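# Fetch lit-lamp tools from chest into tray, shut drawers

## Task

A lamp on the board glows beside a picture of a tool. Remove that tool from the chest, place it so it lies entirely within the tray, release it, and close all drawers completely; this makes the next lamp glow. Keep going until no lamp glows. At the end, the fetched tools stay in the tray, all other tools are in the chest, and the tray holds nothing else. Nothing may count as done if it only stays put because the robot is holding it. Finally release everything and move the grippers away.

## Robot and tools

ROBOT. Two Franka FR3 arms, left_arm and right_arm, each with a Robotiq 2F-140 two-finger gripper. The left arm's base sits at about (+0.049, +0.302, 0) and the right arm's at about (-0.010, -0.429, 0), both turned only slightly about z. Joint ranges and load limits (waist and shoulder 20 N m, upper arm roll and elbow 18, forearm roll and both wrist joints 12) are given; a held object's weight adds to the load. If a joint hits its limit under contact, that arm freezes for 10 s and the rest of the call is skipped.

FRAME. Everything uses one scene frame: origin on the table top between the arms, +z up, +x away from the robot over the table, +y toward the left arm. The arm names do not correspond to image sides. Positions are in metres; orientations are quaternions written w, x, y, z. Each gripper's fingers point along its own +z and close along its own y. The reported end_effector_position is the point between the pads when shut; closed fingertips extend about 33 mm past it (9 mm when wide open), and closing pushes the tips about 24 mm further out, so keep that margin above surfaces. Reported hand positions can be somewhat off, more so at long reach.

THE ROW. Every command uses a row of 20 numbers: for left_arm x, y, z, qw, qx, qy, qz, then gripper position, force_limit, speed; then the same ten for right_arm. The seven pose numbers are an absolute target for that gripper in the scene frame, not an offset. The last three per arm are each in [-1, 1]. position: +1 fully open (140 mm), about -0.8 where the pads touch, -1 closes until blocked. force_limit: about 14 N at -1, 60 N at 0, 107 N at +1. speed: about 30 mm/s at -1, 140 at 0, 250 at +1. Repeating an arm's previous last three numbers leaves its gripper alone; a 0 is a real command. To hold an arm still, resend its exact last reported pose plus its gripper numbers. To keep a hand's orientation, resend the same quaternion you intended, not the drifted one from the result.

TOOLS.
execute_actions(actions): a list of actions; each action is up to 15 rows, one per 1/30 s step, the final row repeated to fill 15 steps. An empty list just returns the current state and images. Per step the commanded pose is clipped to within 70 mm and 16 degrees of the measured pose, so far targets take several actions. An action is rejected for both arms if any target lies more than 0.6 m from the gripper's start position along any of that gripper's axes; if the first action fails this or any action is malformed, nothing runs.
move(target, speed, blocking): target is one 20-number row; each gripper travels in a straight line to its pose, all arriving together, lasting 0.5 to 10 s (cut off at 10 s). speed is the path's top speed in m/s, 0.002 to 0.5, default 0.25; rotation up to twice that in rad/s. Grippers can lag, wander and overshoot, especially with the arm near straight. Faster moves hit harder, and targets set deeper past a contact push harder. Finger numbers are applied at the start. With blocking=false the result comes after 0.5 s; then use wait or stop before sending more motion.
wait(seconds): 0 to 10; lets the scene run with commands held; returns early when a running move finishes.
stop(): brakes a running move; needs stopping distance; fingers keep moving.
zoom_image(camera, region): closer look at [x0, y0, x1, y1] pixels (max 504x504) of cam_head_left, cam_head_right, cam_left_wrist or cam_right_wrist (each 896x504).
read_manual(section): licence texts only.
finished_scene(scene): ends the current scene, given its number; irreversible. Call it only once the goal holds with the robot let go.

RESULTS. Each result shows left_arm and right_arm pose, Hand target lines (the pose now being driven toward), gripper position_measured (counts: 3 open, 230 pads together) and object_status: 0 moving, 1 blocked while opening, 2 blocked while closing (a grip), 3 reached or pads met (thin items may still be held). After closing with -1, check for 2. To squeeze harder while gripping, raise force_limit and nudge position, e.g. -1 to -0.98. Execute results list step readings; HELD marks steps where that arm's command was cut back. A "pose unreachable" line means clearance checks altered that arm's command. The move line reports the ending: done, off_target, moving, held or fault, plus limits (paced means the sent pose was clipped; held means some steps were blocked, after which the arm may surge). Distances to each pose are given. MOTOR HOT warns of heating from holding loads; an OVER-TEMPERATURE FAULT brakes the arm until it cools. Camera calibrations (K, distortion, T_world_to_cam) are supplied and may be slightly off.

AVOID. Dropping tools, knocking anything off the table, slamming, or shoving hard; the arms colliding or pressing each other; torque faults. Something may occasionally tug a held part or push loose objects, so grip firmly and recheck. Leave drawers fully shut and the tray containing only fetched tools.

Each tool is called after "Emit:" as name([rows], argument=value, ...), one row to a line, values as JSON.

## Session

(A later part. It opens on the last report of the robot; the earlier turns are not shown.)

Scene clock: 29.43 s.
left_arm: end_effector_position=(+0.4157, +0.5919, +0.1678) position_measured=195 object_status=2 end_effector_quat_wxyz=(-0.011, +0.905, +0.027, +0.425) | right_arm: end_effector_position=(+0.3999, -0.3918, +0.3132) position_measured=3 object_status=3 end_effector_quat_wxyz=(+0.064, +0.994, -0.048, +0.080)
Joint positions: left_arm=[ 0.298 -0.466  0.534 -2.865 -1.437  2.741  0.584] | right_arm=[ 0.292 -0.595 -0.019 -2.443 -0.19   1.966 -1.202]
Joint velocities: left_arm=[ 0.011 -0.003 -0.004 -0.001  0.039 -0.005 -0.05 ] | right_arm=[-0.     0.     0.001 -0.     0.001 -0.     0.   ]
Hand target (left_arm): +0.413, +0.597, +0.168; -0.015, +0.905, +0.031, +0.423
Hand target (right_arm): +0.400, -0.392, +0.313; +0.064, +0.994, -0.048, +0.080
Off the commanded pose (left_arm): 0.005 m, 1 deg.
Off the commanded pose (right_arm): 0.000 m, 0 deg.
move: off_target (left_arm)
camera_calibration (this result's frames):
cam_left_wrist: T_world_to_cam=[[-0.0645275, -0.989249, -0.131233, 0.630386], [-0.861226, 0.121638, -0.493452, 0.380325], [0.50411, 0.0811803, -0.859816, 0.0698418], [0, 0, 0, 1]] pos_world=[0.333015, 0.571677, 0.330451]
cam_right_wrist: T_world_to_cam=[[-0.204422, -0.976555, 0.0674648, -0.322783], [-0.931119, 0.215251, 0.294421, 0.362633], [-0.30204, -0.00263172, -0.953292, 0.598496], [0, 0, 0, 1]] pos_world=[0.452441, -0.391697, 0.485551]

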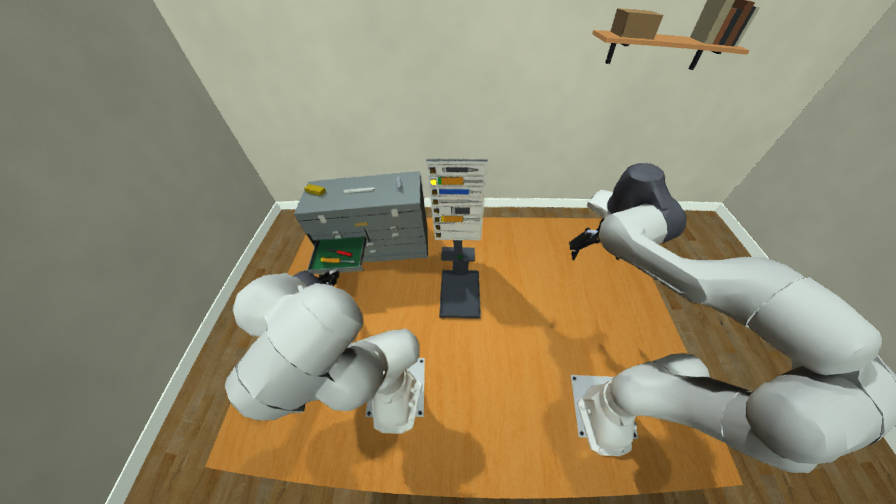

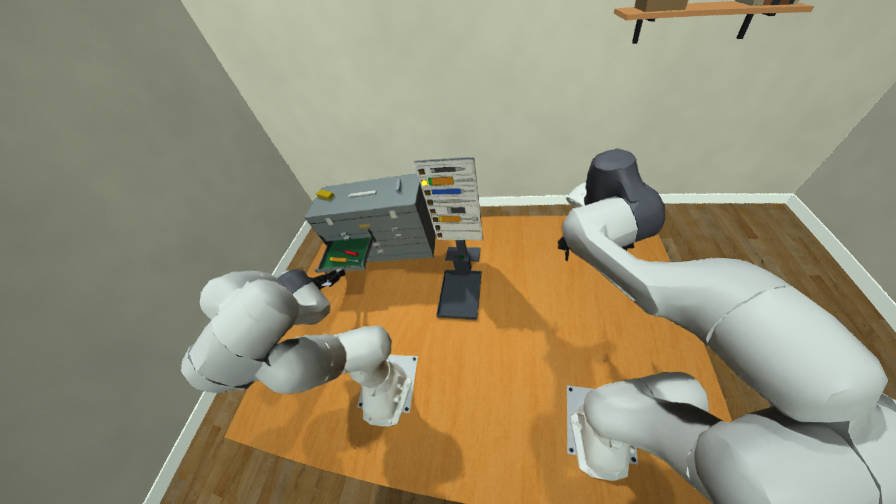

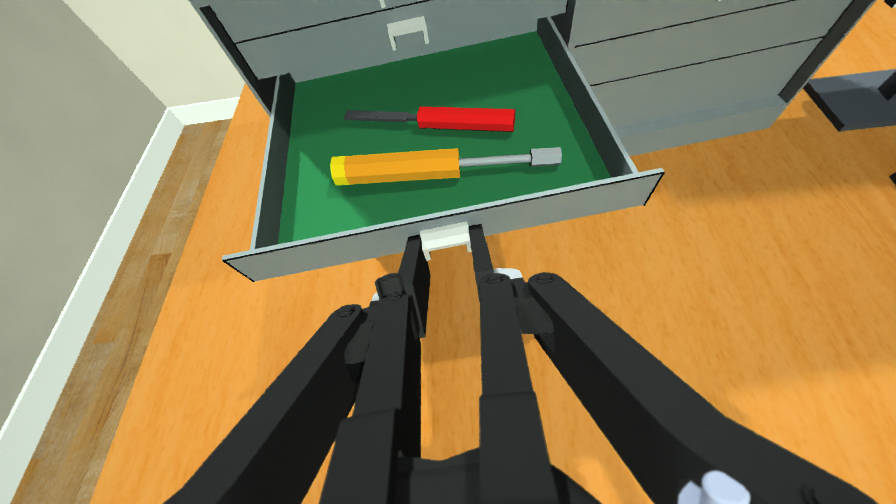

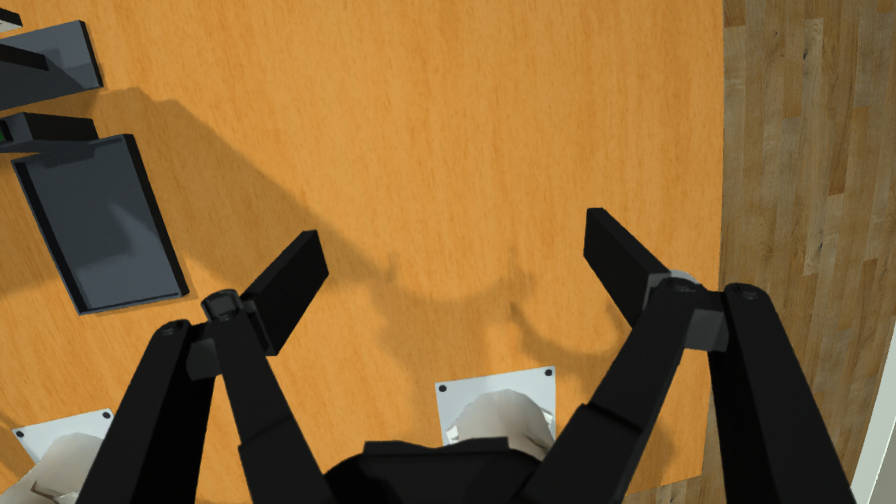

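Emit:
move(target=[0.586,0.607,0.170,-0.0148,0.9055,0.0316,0.4227,-1,0.5,0,0.4,-0.392,0.313,0.064,0.994,-0.048,0.08,1,0,0], speed=0.12)

Emit:
move(target=[0.584,0.607,0.170,-0.0148,0.9055,0.0316,0.4227,-0.03,0.5,0,0.4,-0.392,0.313,0.064,0.994,-0.048,0.08,1,0,0])

Emit:
move(target=[0.53,0.6,0.2,-0.0148,0.9055,0.0316,0.4227,-0.03,0.5,0,0.4,-0.392,0.313,0.064,0.994,-0.048,0.08,1,0,0])

Emit:
move(target=[0.545,0.37,0.26,-0.0148,0.9055,0.0316,0.4227,-0.03,0.5,0,0.4,-0.392,0.313,0.064,0.994,-0.048,0.08,1,0,0])

Emit:
move(target=[0.599,0.373,0.229,-0.0148,0.9055,0.0316,0.4227,-0.03,0.5,0,0.4,-0.392,0.313,0.064,0.994,-0.048,0.08,1,0,0], speed=0.1)

Scene clock: 31.50 s.
left_arm: end_effector_position=(+0.5821, +0.6068, +0.1696) position_measured=195 object_status=2 end_effector_quat_wxyz=(-0.015, +0.907, +0.032, +0.421) | right_arm: end_effector_position=(+0.3999, -0.3918, +0.3132) position_measured=3 object_status=3 end_effector_quat_wxyz=(+0.064, +0.994, -0.048, +0.080)
Joint positions: left_arm=[ 0.095 -0.012  0.426 -2.442 -1.791  2.753  0.589] | right_arm=[ 0.292 -0.595 -0.019 -2.443 -0.19   1.966 -1.202]
Joint velocities: left_arm=[-0.     0.004 -0.003  0.002 -0.     0.001 -0.011] | right_arm=[ 0.001 -0.     0.001  0.001 -0.001  0.001 -0.   ]
Hand target (left_arm): +0.585, +0.605, +0.172; -0.015, +0.906, +0.032, +0.422
Hand target (right_arm): +0.400, -0.392, +0.313; +0.064, +0.994, -0.048, +0.080
Off the commanded pose (left_arm): 0.004 m, 0 deg.
Off the commanded pose (right_arm): 0.000 m, 0 deg.
move: off_target (left_arm)
camera_calibration (this result's frames):
cam_left_wrist: T_world_to_cam=[[-0.0533762, -0.989657, -0.133157, 0.65018], [-0.867639, 0.111974, -0.484421, 0.530762], [0.494321, 0.0896757, -0.864642, -0.0122511], [0, 0, 0, 1]] pos_world=[0.50127, 0.585123, 0.333096]
cam_right_wrist: T_world_to_cam=[[-0.204422, -0.976555, 0.0674648, -0.322783], [-0.931119, 0.215251, 0.294421, 0.362633], [-0.30204, -0.00263173, -0.953292, 0.598496], [0, 0, 0, 1]] pos_world=[0.452441, -0.391697, 0.485551]

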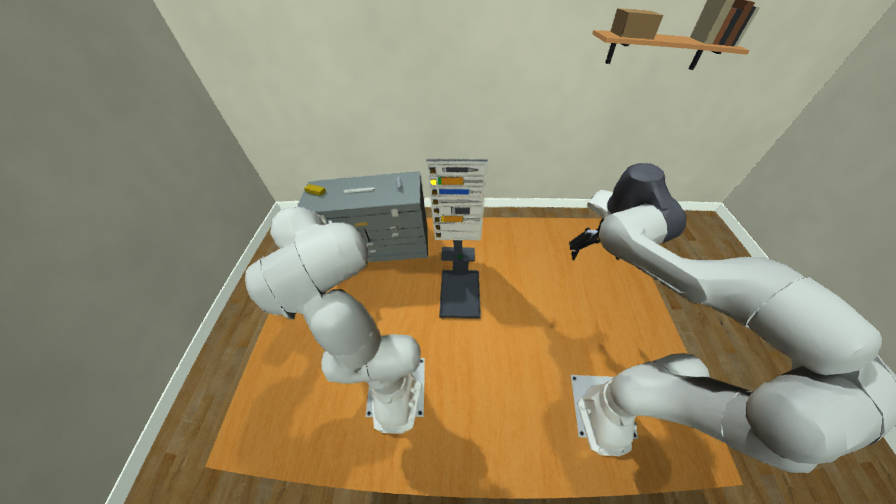

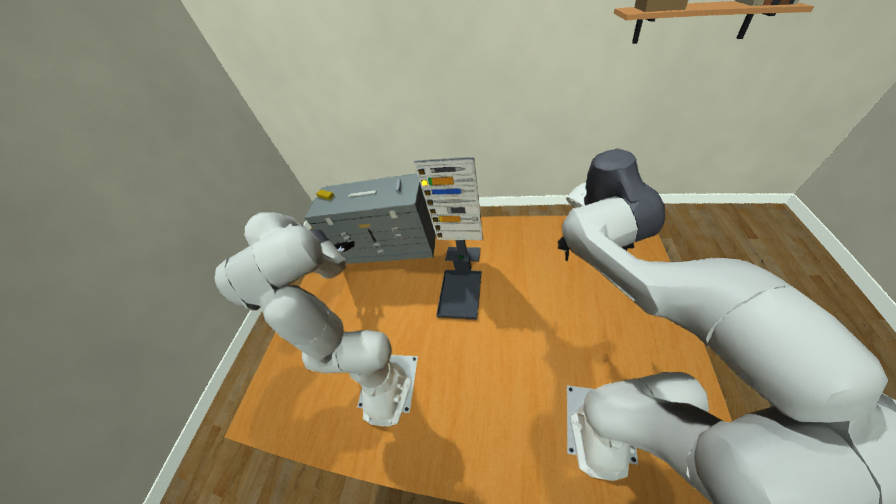

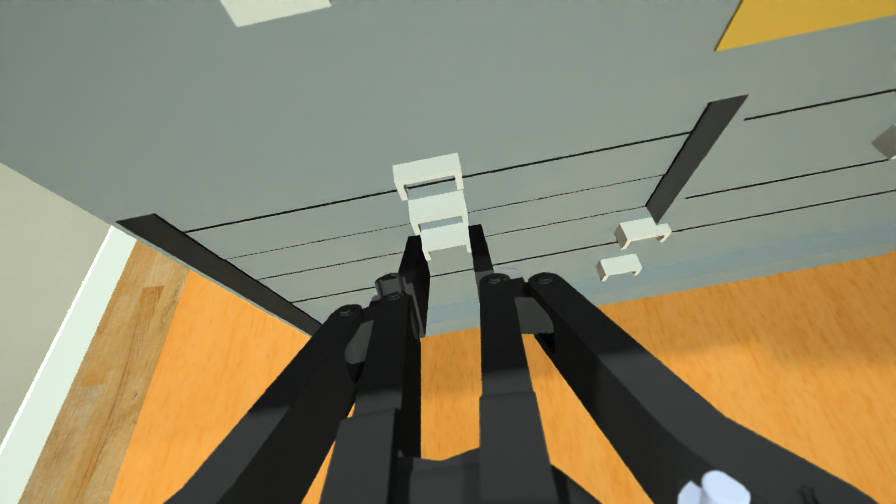

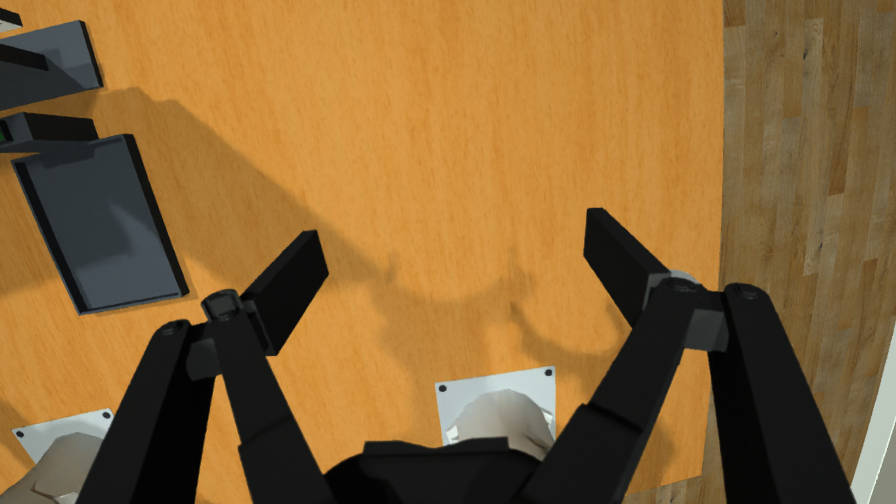

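Scene clock: 32.20 s.
left_arm: end_effector_position=(+0.5830, +0.6067, +0.1697) position_measured=132 object_status=3 end_effector_quat_wxyz=(-0.015, +0.906, +0.032, +0.421) | right_arm: end_effector_position=(+0.3999, -0.3918, +0.3132) position_measured=3 object_status=3 end_effector_quat_wxyz=(+0.064, +0.994, -0.048, +0.080)
Joint positions: left_arm=[ 0.095 -0.01   0.426 -2.44  -1.792  2.75   0.588] | right_arm=[ 0.292 -0.595 -0.019 -2.443 -0.19   1.966 -1.202]
Joint velocities: left_arm=[-0.     0.    -0.001  0.     0.    -0.002 -0.   ] | right_arm=[ 0.001 -0.    -0.     0.001 -0.001 -0.    -0.001]
Hand target (left_arm): +0.584, +0.607, +0.170; -0.015, +0.906, +0.032, +0.423
Hand target (right_arm): +0.400, -0.392, +0.313; +0.064, +0.994, -0.048, +0.080
Off the commanded pose (left_arm): 0.001 m, 0 deg.
Off the commanded pose (right_arm): 0.000 m, 0 deg.
move: done
camera_calibration (this result's frames):
cam_left_wrist: T_world_to_cam=[[-0.0537699, -0.989783, -0.132054, 0.650236], [-0.866891, 0.111905, -0.485774, 0.531461], [0.495589, 0.0883566, -0.864052, -0.0126994], [0, 0, 0, 1]] pos_world=[0.501976, 0.585242, 0.333064]
cam_right_wrist: T_world_to_cam=[[-0.204422, -0.976555, 0.0674648, -0.322783], [-0.931119, 0.215251, 0.294421, 0.362633], [-0.30204, -0.00263177, -0.953292, 0.598496], [0, 0, 0, 1]] pos_world=[0.452441, -0.391697, 0.485551]

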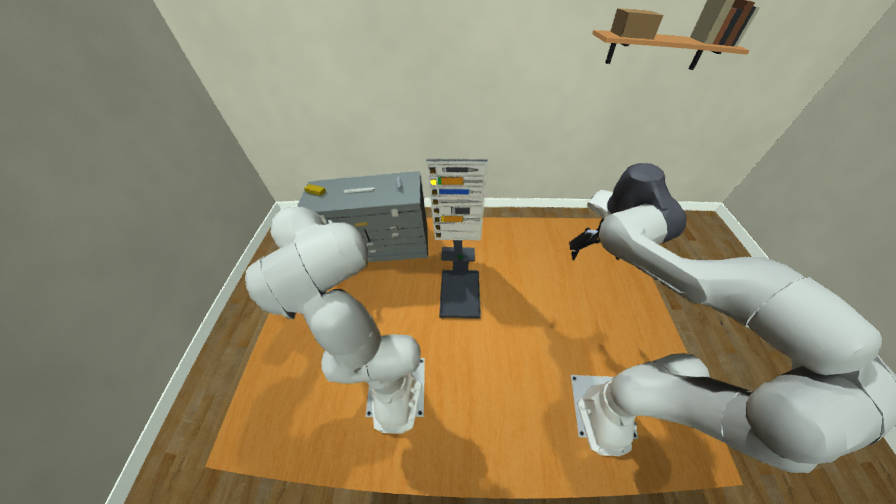

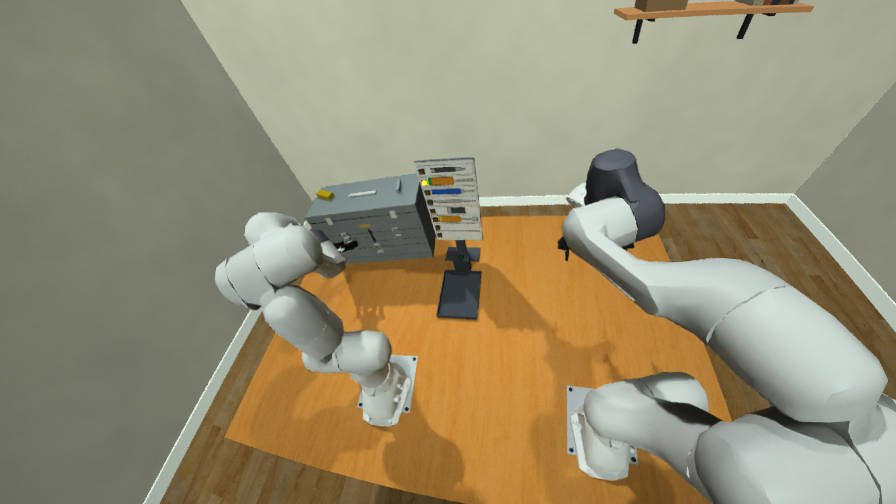

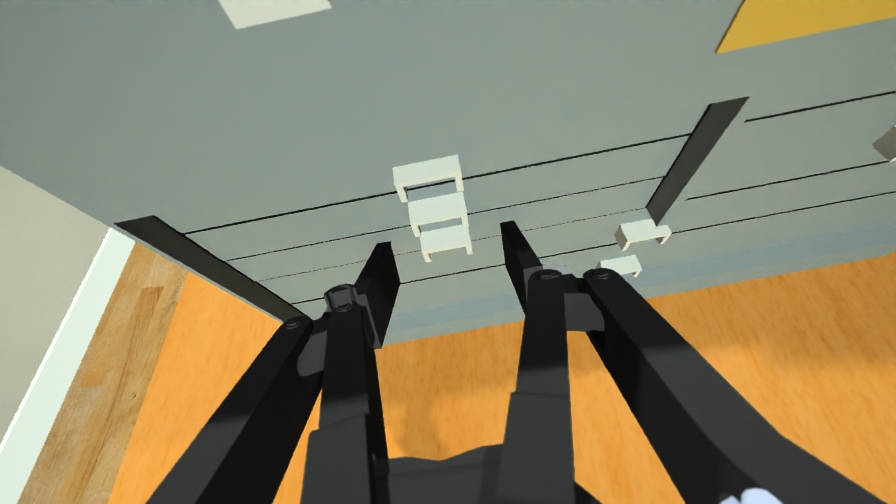

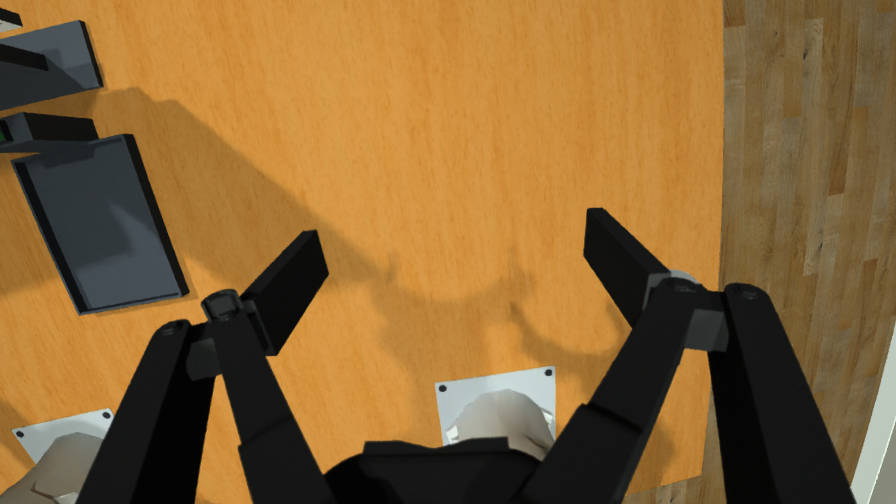

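Scene clock: 33.10 s.
left_arm: end_effector_position=(+0.5323, +0.5990, +0.2001) position_measured=132 object_status=3 end_effector_quat_wxyz=(-0.018, +0.904, +0.023, +0.426) | right_arm: end_effector_position=(+0.3999, -0.3918, +0.3132) position_measured=3 object_status=3 end_effector_quat_wxyz=(+0.064, +0.994, -0.048, +0.080)
Joint positions: left_arm=[ 0.127 -0.228  0.441 -2.593 -1.618  2.792  0.516] | right_arm=[ 0.292 -0.595 -0.019 -2.443 -0.19   1.966 -1.202]
Joint velocities: left_arm=[ 0.    -0.002 -0.001 -0.002  0.031  0.007 -0.059] | right_arm=[ 0.     0.    -0.     0.001 -0.     0.001  0.002]
Hand target (left_arm): +0.530, +0.601, +0.200; -0.015, +0.905, +0.032, +0.424
Hand target (right_arm): +0.400, -0.392, +0.313; +0.064, +0.994, -0.048, +0.080
Off the commanded pose (left_arm): 0.002 m, 1 deg.
Off the commanded pose (right_arm): 0.000 m, 0 deg.
move: done
camera_calibration (this result's frames):
cam_left_wrist: T_world_to_cam=[[-0.0678071, -0.986875, -0.146561, 0.652564], [-0.860802, 0.132135, -0.491487, 0.48885], [0.504402, 0.0928333, -0.858464, 0.0308766], [0, 0, 0, 1]] pos_world=[0.449478, 0.576538, 0.36241]
cam_right_wrist: T_world_to_cam=[[-0.204422, -0.976555, 0.0674649, -0.322783], [-0.931119, 0.215251, 0.294421, 0.362633], [-0.30204, -0.00263177, -0.953292, 0.598496], [0, 0, 0, 1]] pos_world=[0.452441, -0.391697, 0.485551]

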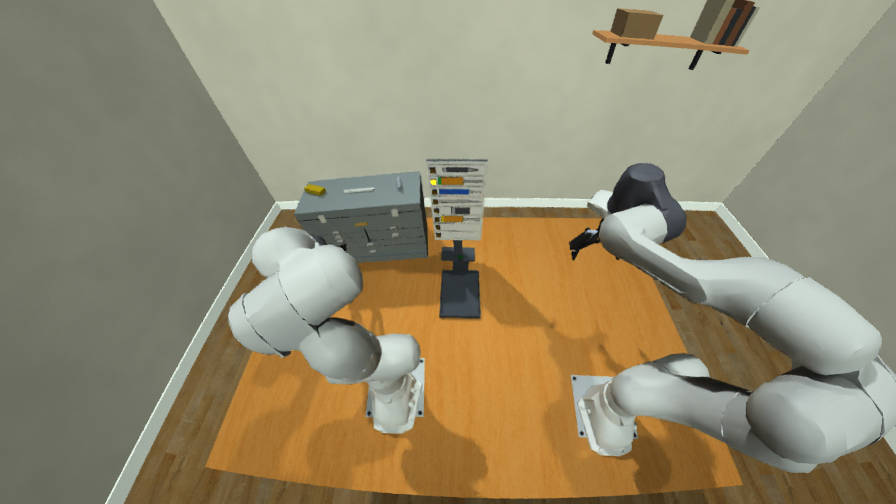

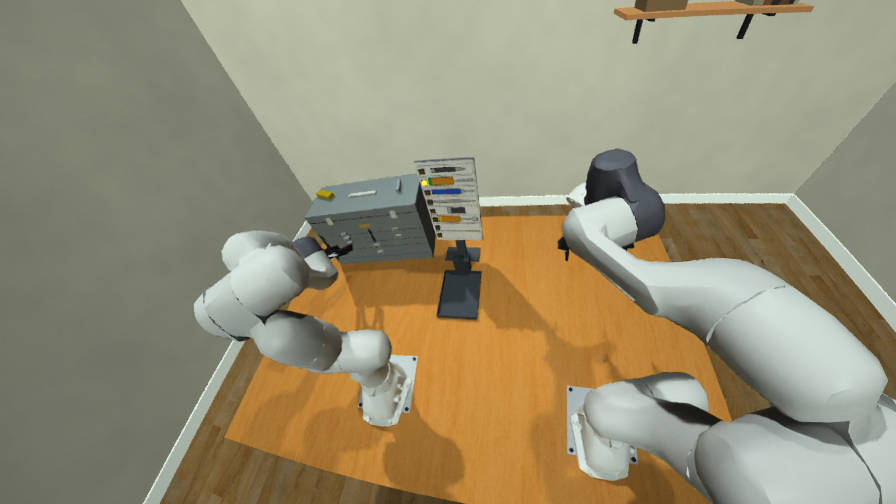

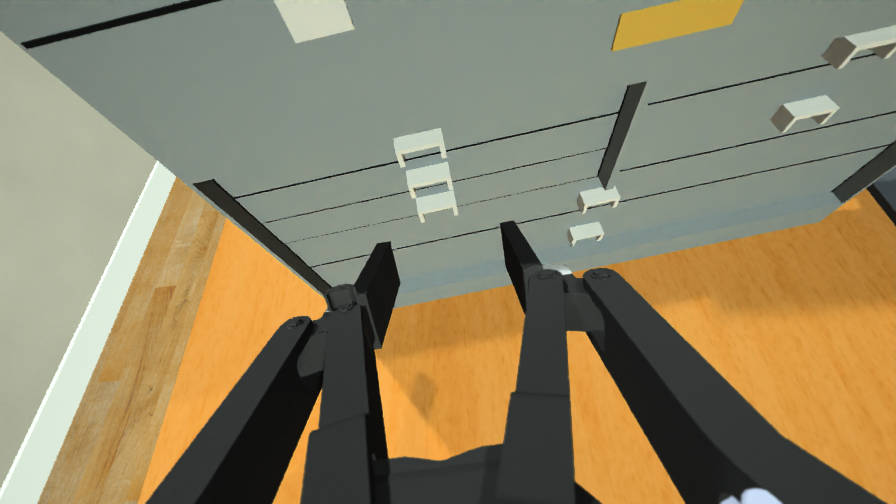

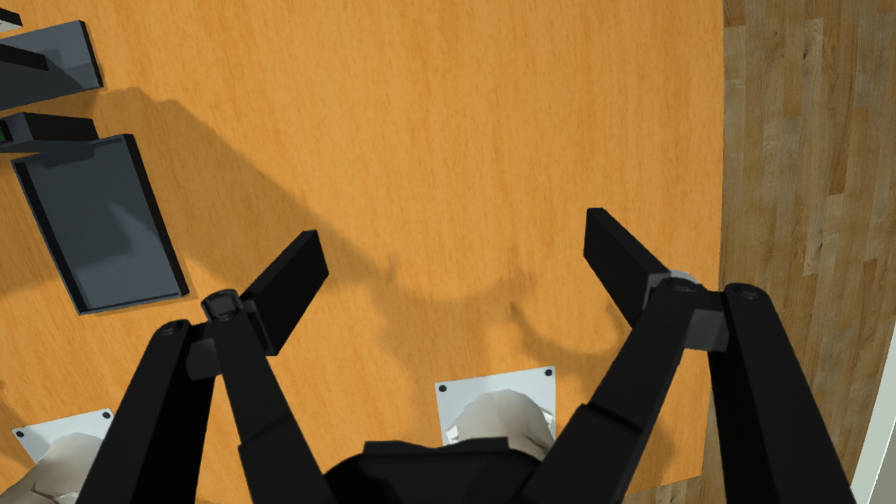

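Scene clock: 34.80 s.
left_arm: end_effector_position=(+0.5426, +0.3702, +0.2609) position_measured=132 object_status=3 end_effector_quat_wxyz=(-0.017, +0.904, +0.025, +0.426) | right_arm: end_effector_position=(+0.3999, -0.3918, +0.3132) position_measured=3 object_status=3 end_effector_quat_wxyz=(+0.064, +0.994, -0.048, +0.080)
Joint positions: left_arm=[-0.141 -0.515 -0.03  -2.728 -2.003  3.276  0.327] | right_arm=[ 0.292 -0.595 -0.019 -2.443 -0.19   1.966 -1.202]
Joint velocities: left_arm=[-0.03   0.003  0.03   0.006 -0.002  0.027 -0.011] | right_arm=[-0.001 -0.001 -0.001 -0.002 -0.     0.     0.   ]
Hand target (left_arm): +0.542, +0.371, +0.260; -0.016, +0.905, +0.032, +0.425
Hand target (right_arm): +0.400, -0.392, +0.313; +0.064, +0.994, -0.048, +0.080
Off the commanded pose (left_arm): 0.003 m, 1 deg.
Off the commanded pose (right_arm): 0.000 m, 0 deg.
move: done
camera_calibration (this result's frames):
cam_left_wrist: T_world_to_cam=[[-0.065019, -0.987554, -0.143213, 0.434225], [-0.860688, 0.128124, -0.492748, 0.559586], [0.504964, 0.0912236, -0.858306, 0.099374], [0, 0, 0, 1]] pos_world=[0.459681, 0.348059, 0.423215]
cam_right_wrist: T_world_to_cam=[[-0.204422, -0.976555, 0.067465, -0.322783], [-0.931119, 0.215251, 0.294421, 0.362633], [-0.30204, -0.00263188, -0.953291, 0.598496], [0, 0, 0, 1]] pos_world=[0.452441, -0.391697, 0.485551]

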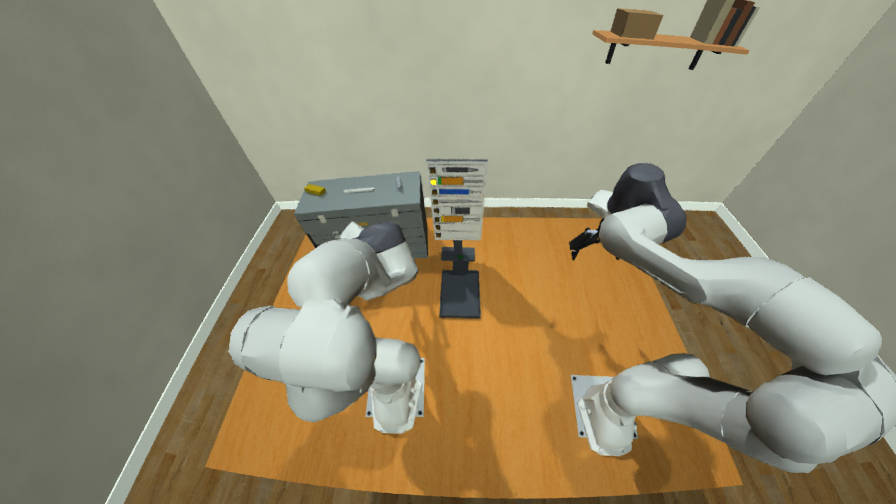

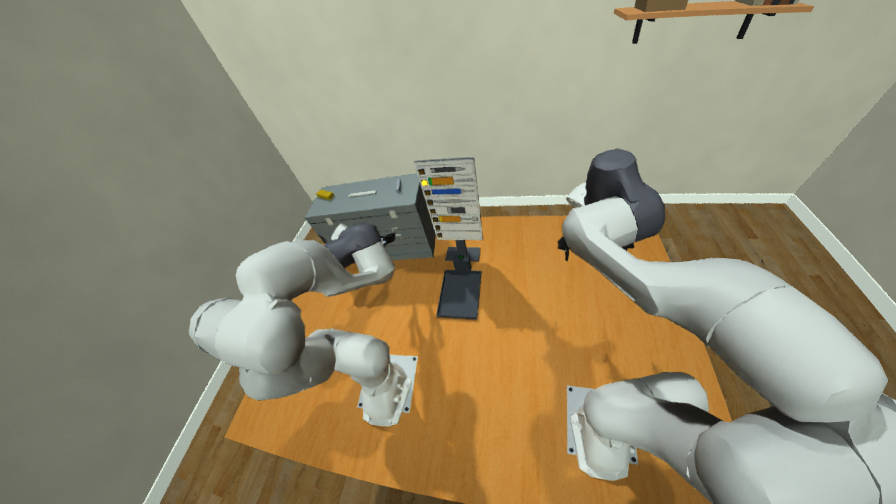

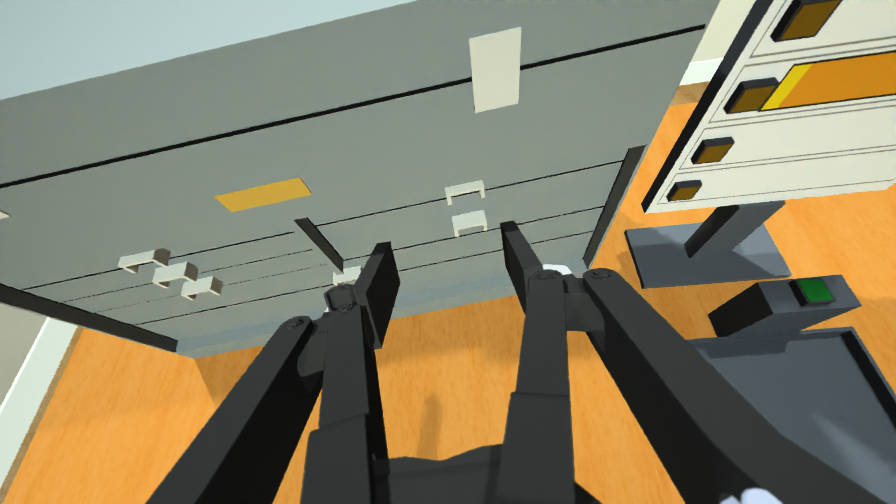

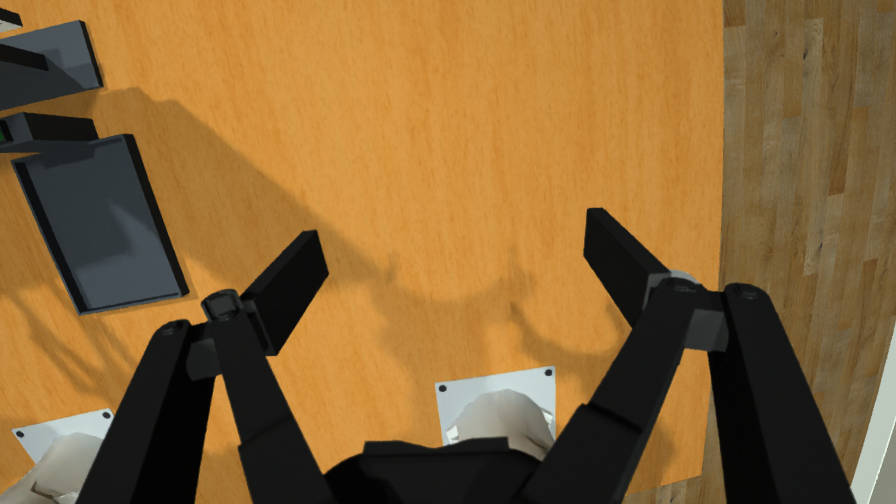

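Scene clock: 35.87 s.
left_arm: end_effector_position=(+0.5949, +0.3763, +0.2275) position_measured=132 object_status=3 end_effector_quat_wxyz=(-0.011, +0.910, +0.046, +0.412) | right_arm: end_effector_position=(+0.3999, -0.3918, +0.3132) position_measured=3 object_status=3 end_effector_quat_wxyz=(+0.064, +0.994, -0.048, +0.080)
Joint positions: left_arm=[ 0.248 -0.279 -0.345 -2.551 -2.197  3.158  0.468] | right_arm=[ 0.292 -0.595 -0.019 -2.443 -0.19   1.966 -1.202]
Joint velocities: left_arm=[ 0.229 -0.022 -0.219 -0.002 -0.141 -0.046  0.15 ] | right_arm=[-0.     0.001  0.001 -0.001  0.002  0.    -0.   ]
Hand target (left_arm): +0.598, +0.373, +0.229; -0.014, +0.908, +0.030, +0.417
Hand target (right_arm): +0.400, -0.392, +0.313; +0.064, +0.994, -0.048, +0.080
Off the commanded pose (left_arm): 0.005 m, 2 deg.
Off the commanded pose (right_arm): 0.000 m, 0 deg.
move: off_target (left_arm)
camera_calibration (this result's frames):
cam_left_wrist: T_world_to_cam=[[-0.0346055, -0.992916, -0.113668, 0.416084], [-0.878108, 0.0845166, -0.470938, 0.609252], [0.477209, 0.0835156, -0.874813, 0.0669347], [0, 0, 0, 1]] pos_world=[0.517447, 0.356055, 0.392771]
cam_right_wrist: T_world_to_cam=[[-0.204422, -0.976555, 0.0674649, -0.322783], [-0.931119, 0.215251, 0.294421, 0.362633], [-0.30204, -0.00263177, -0.953291, 0.598496], [0, 0, 0, 1]] pos_world=[0.452441, -0.391697, 0.485551]

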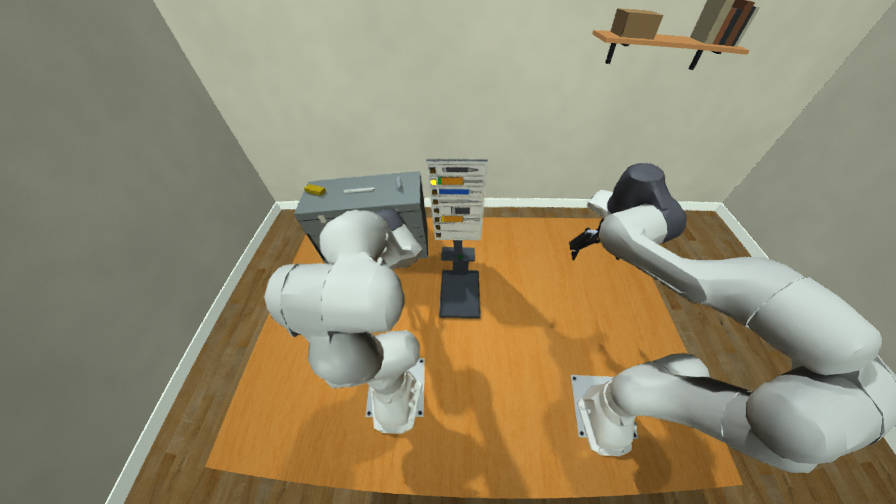

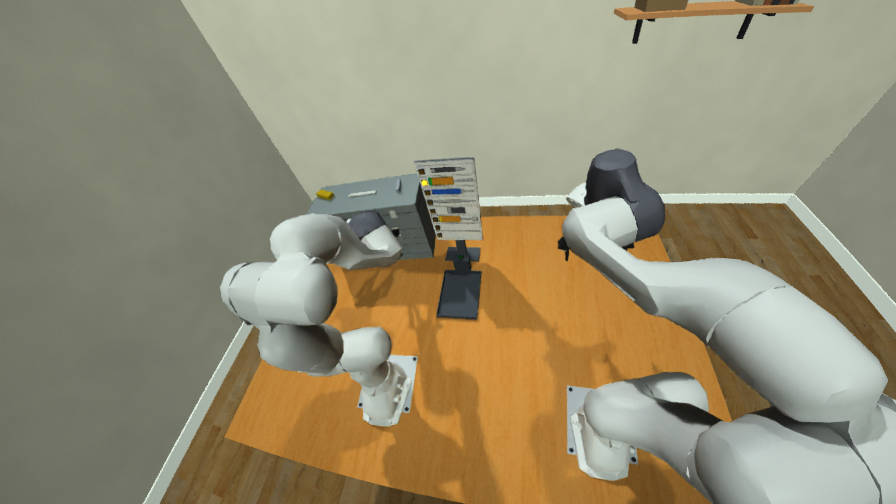

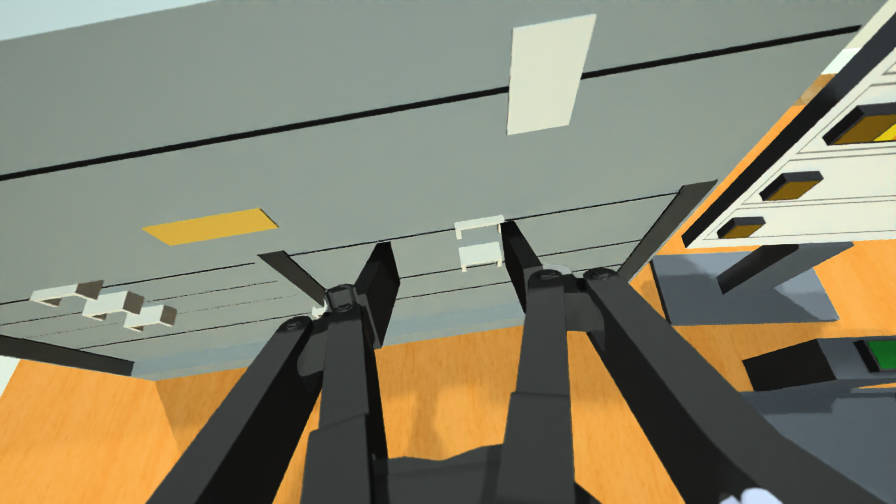

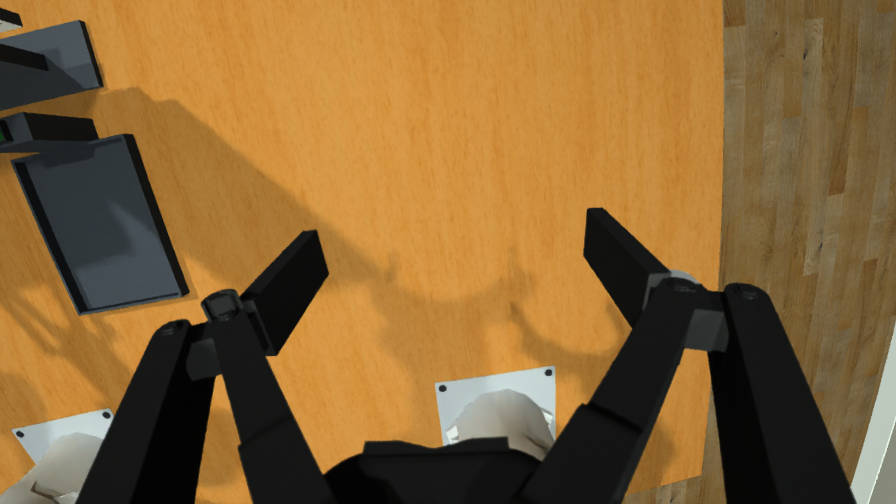

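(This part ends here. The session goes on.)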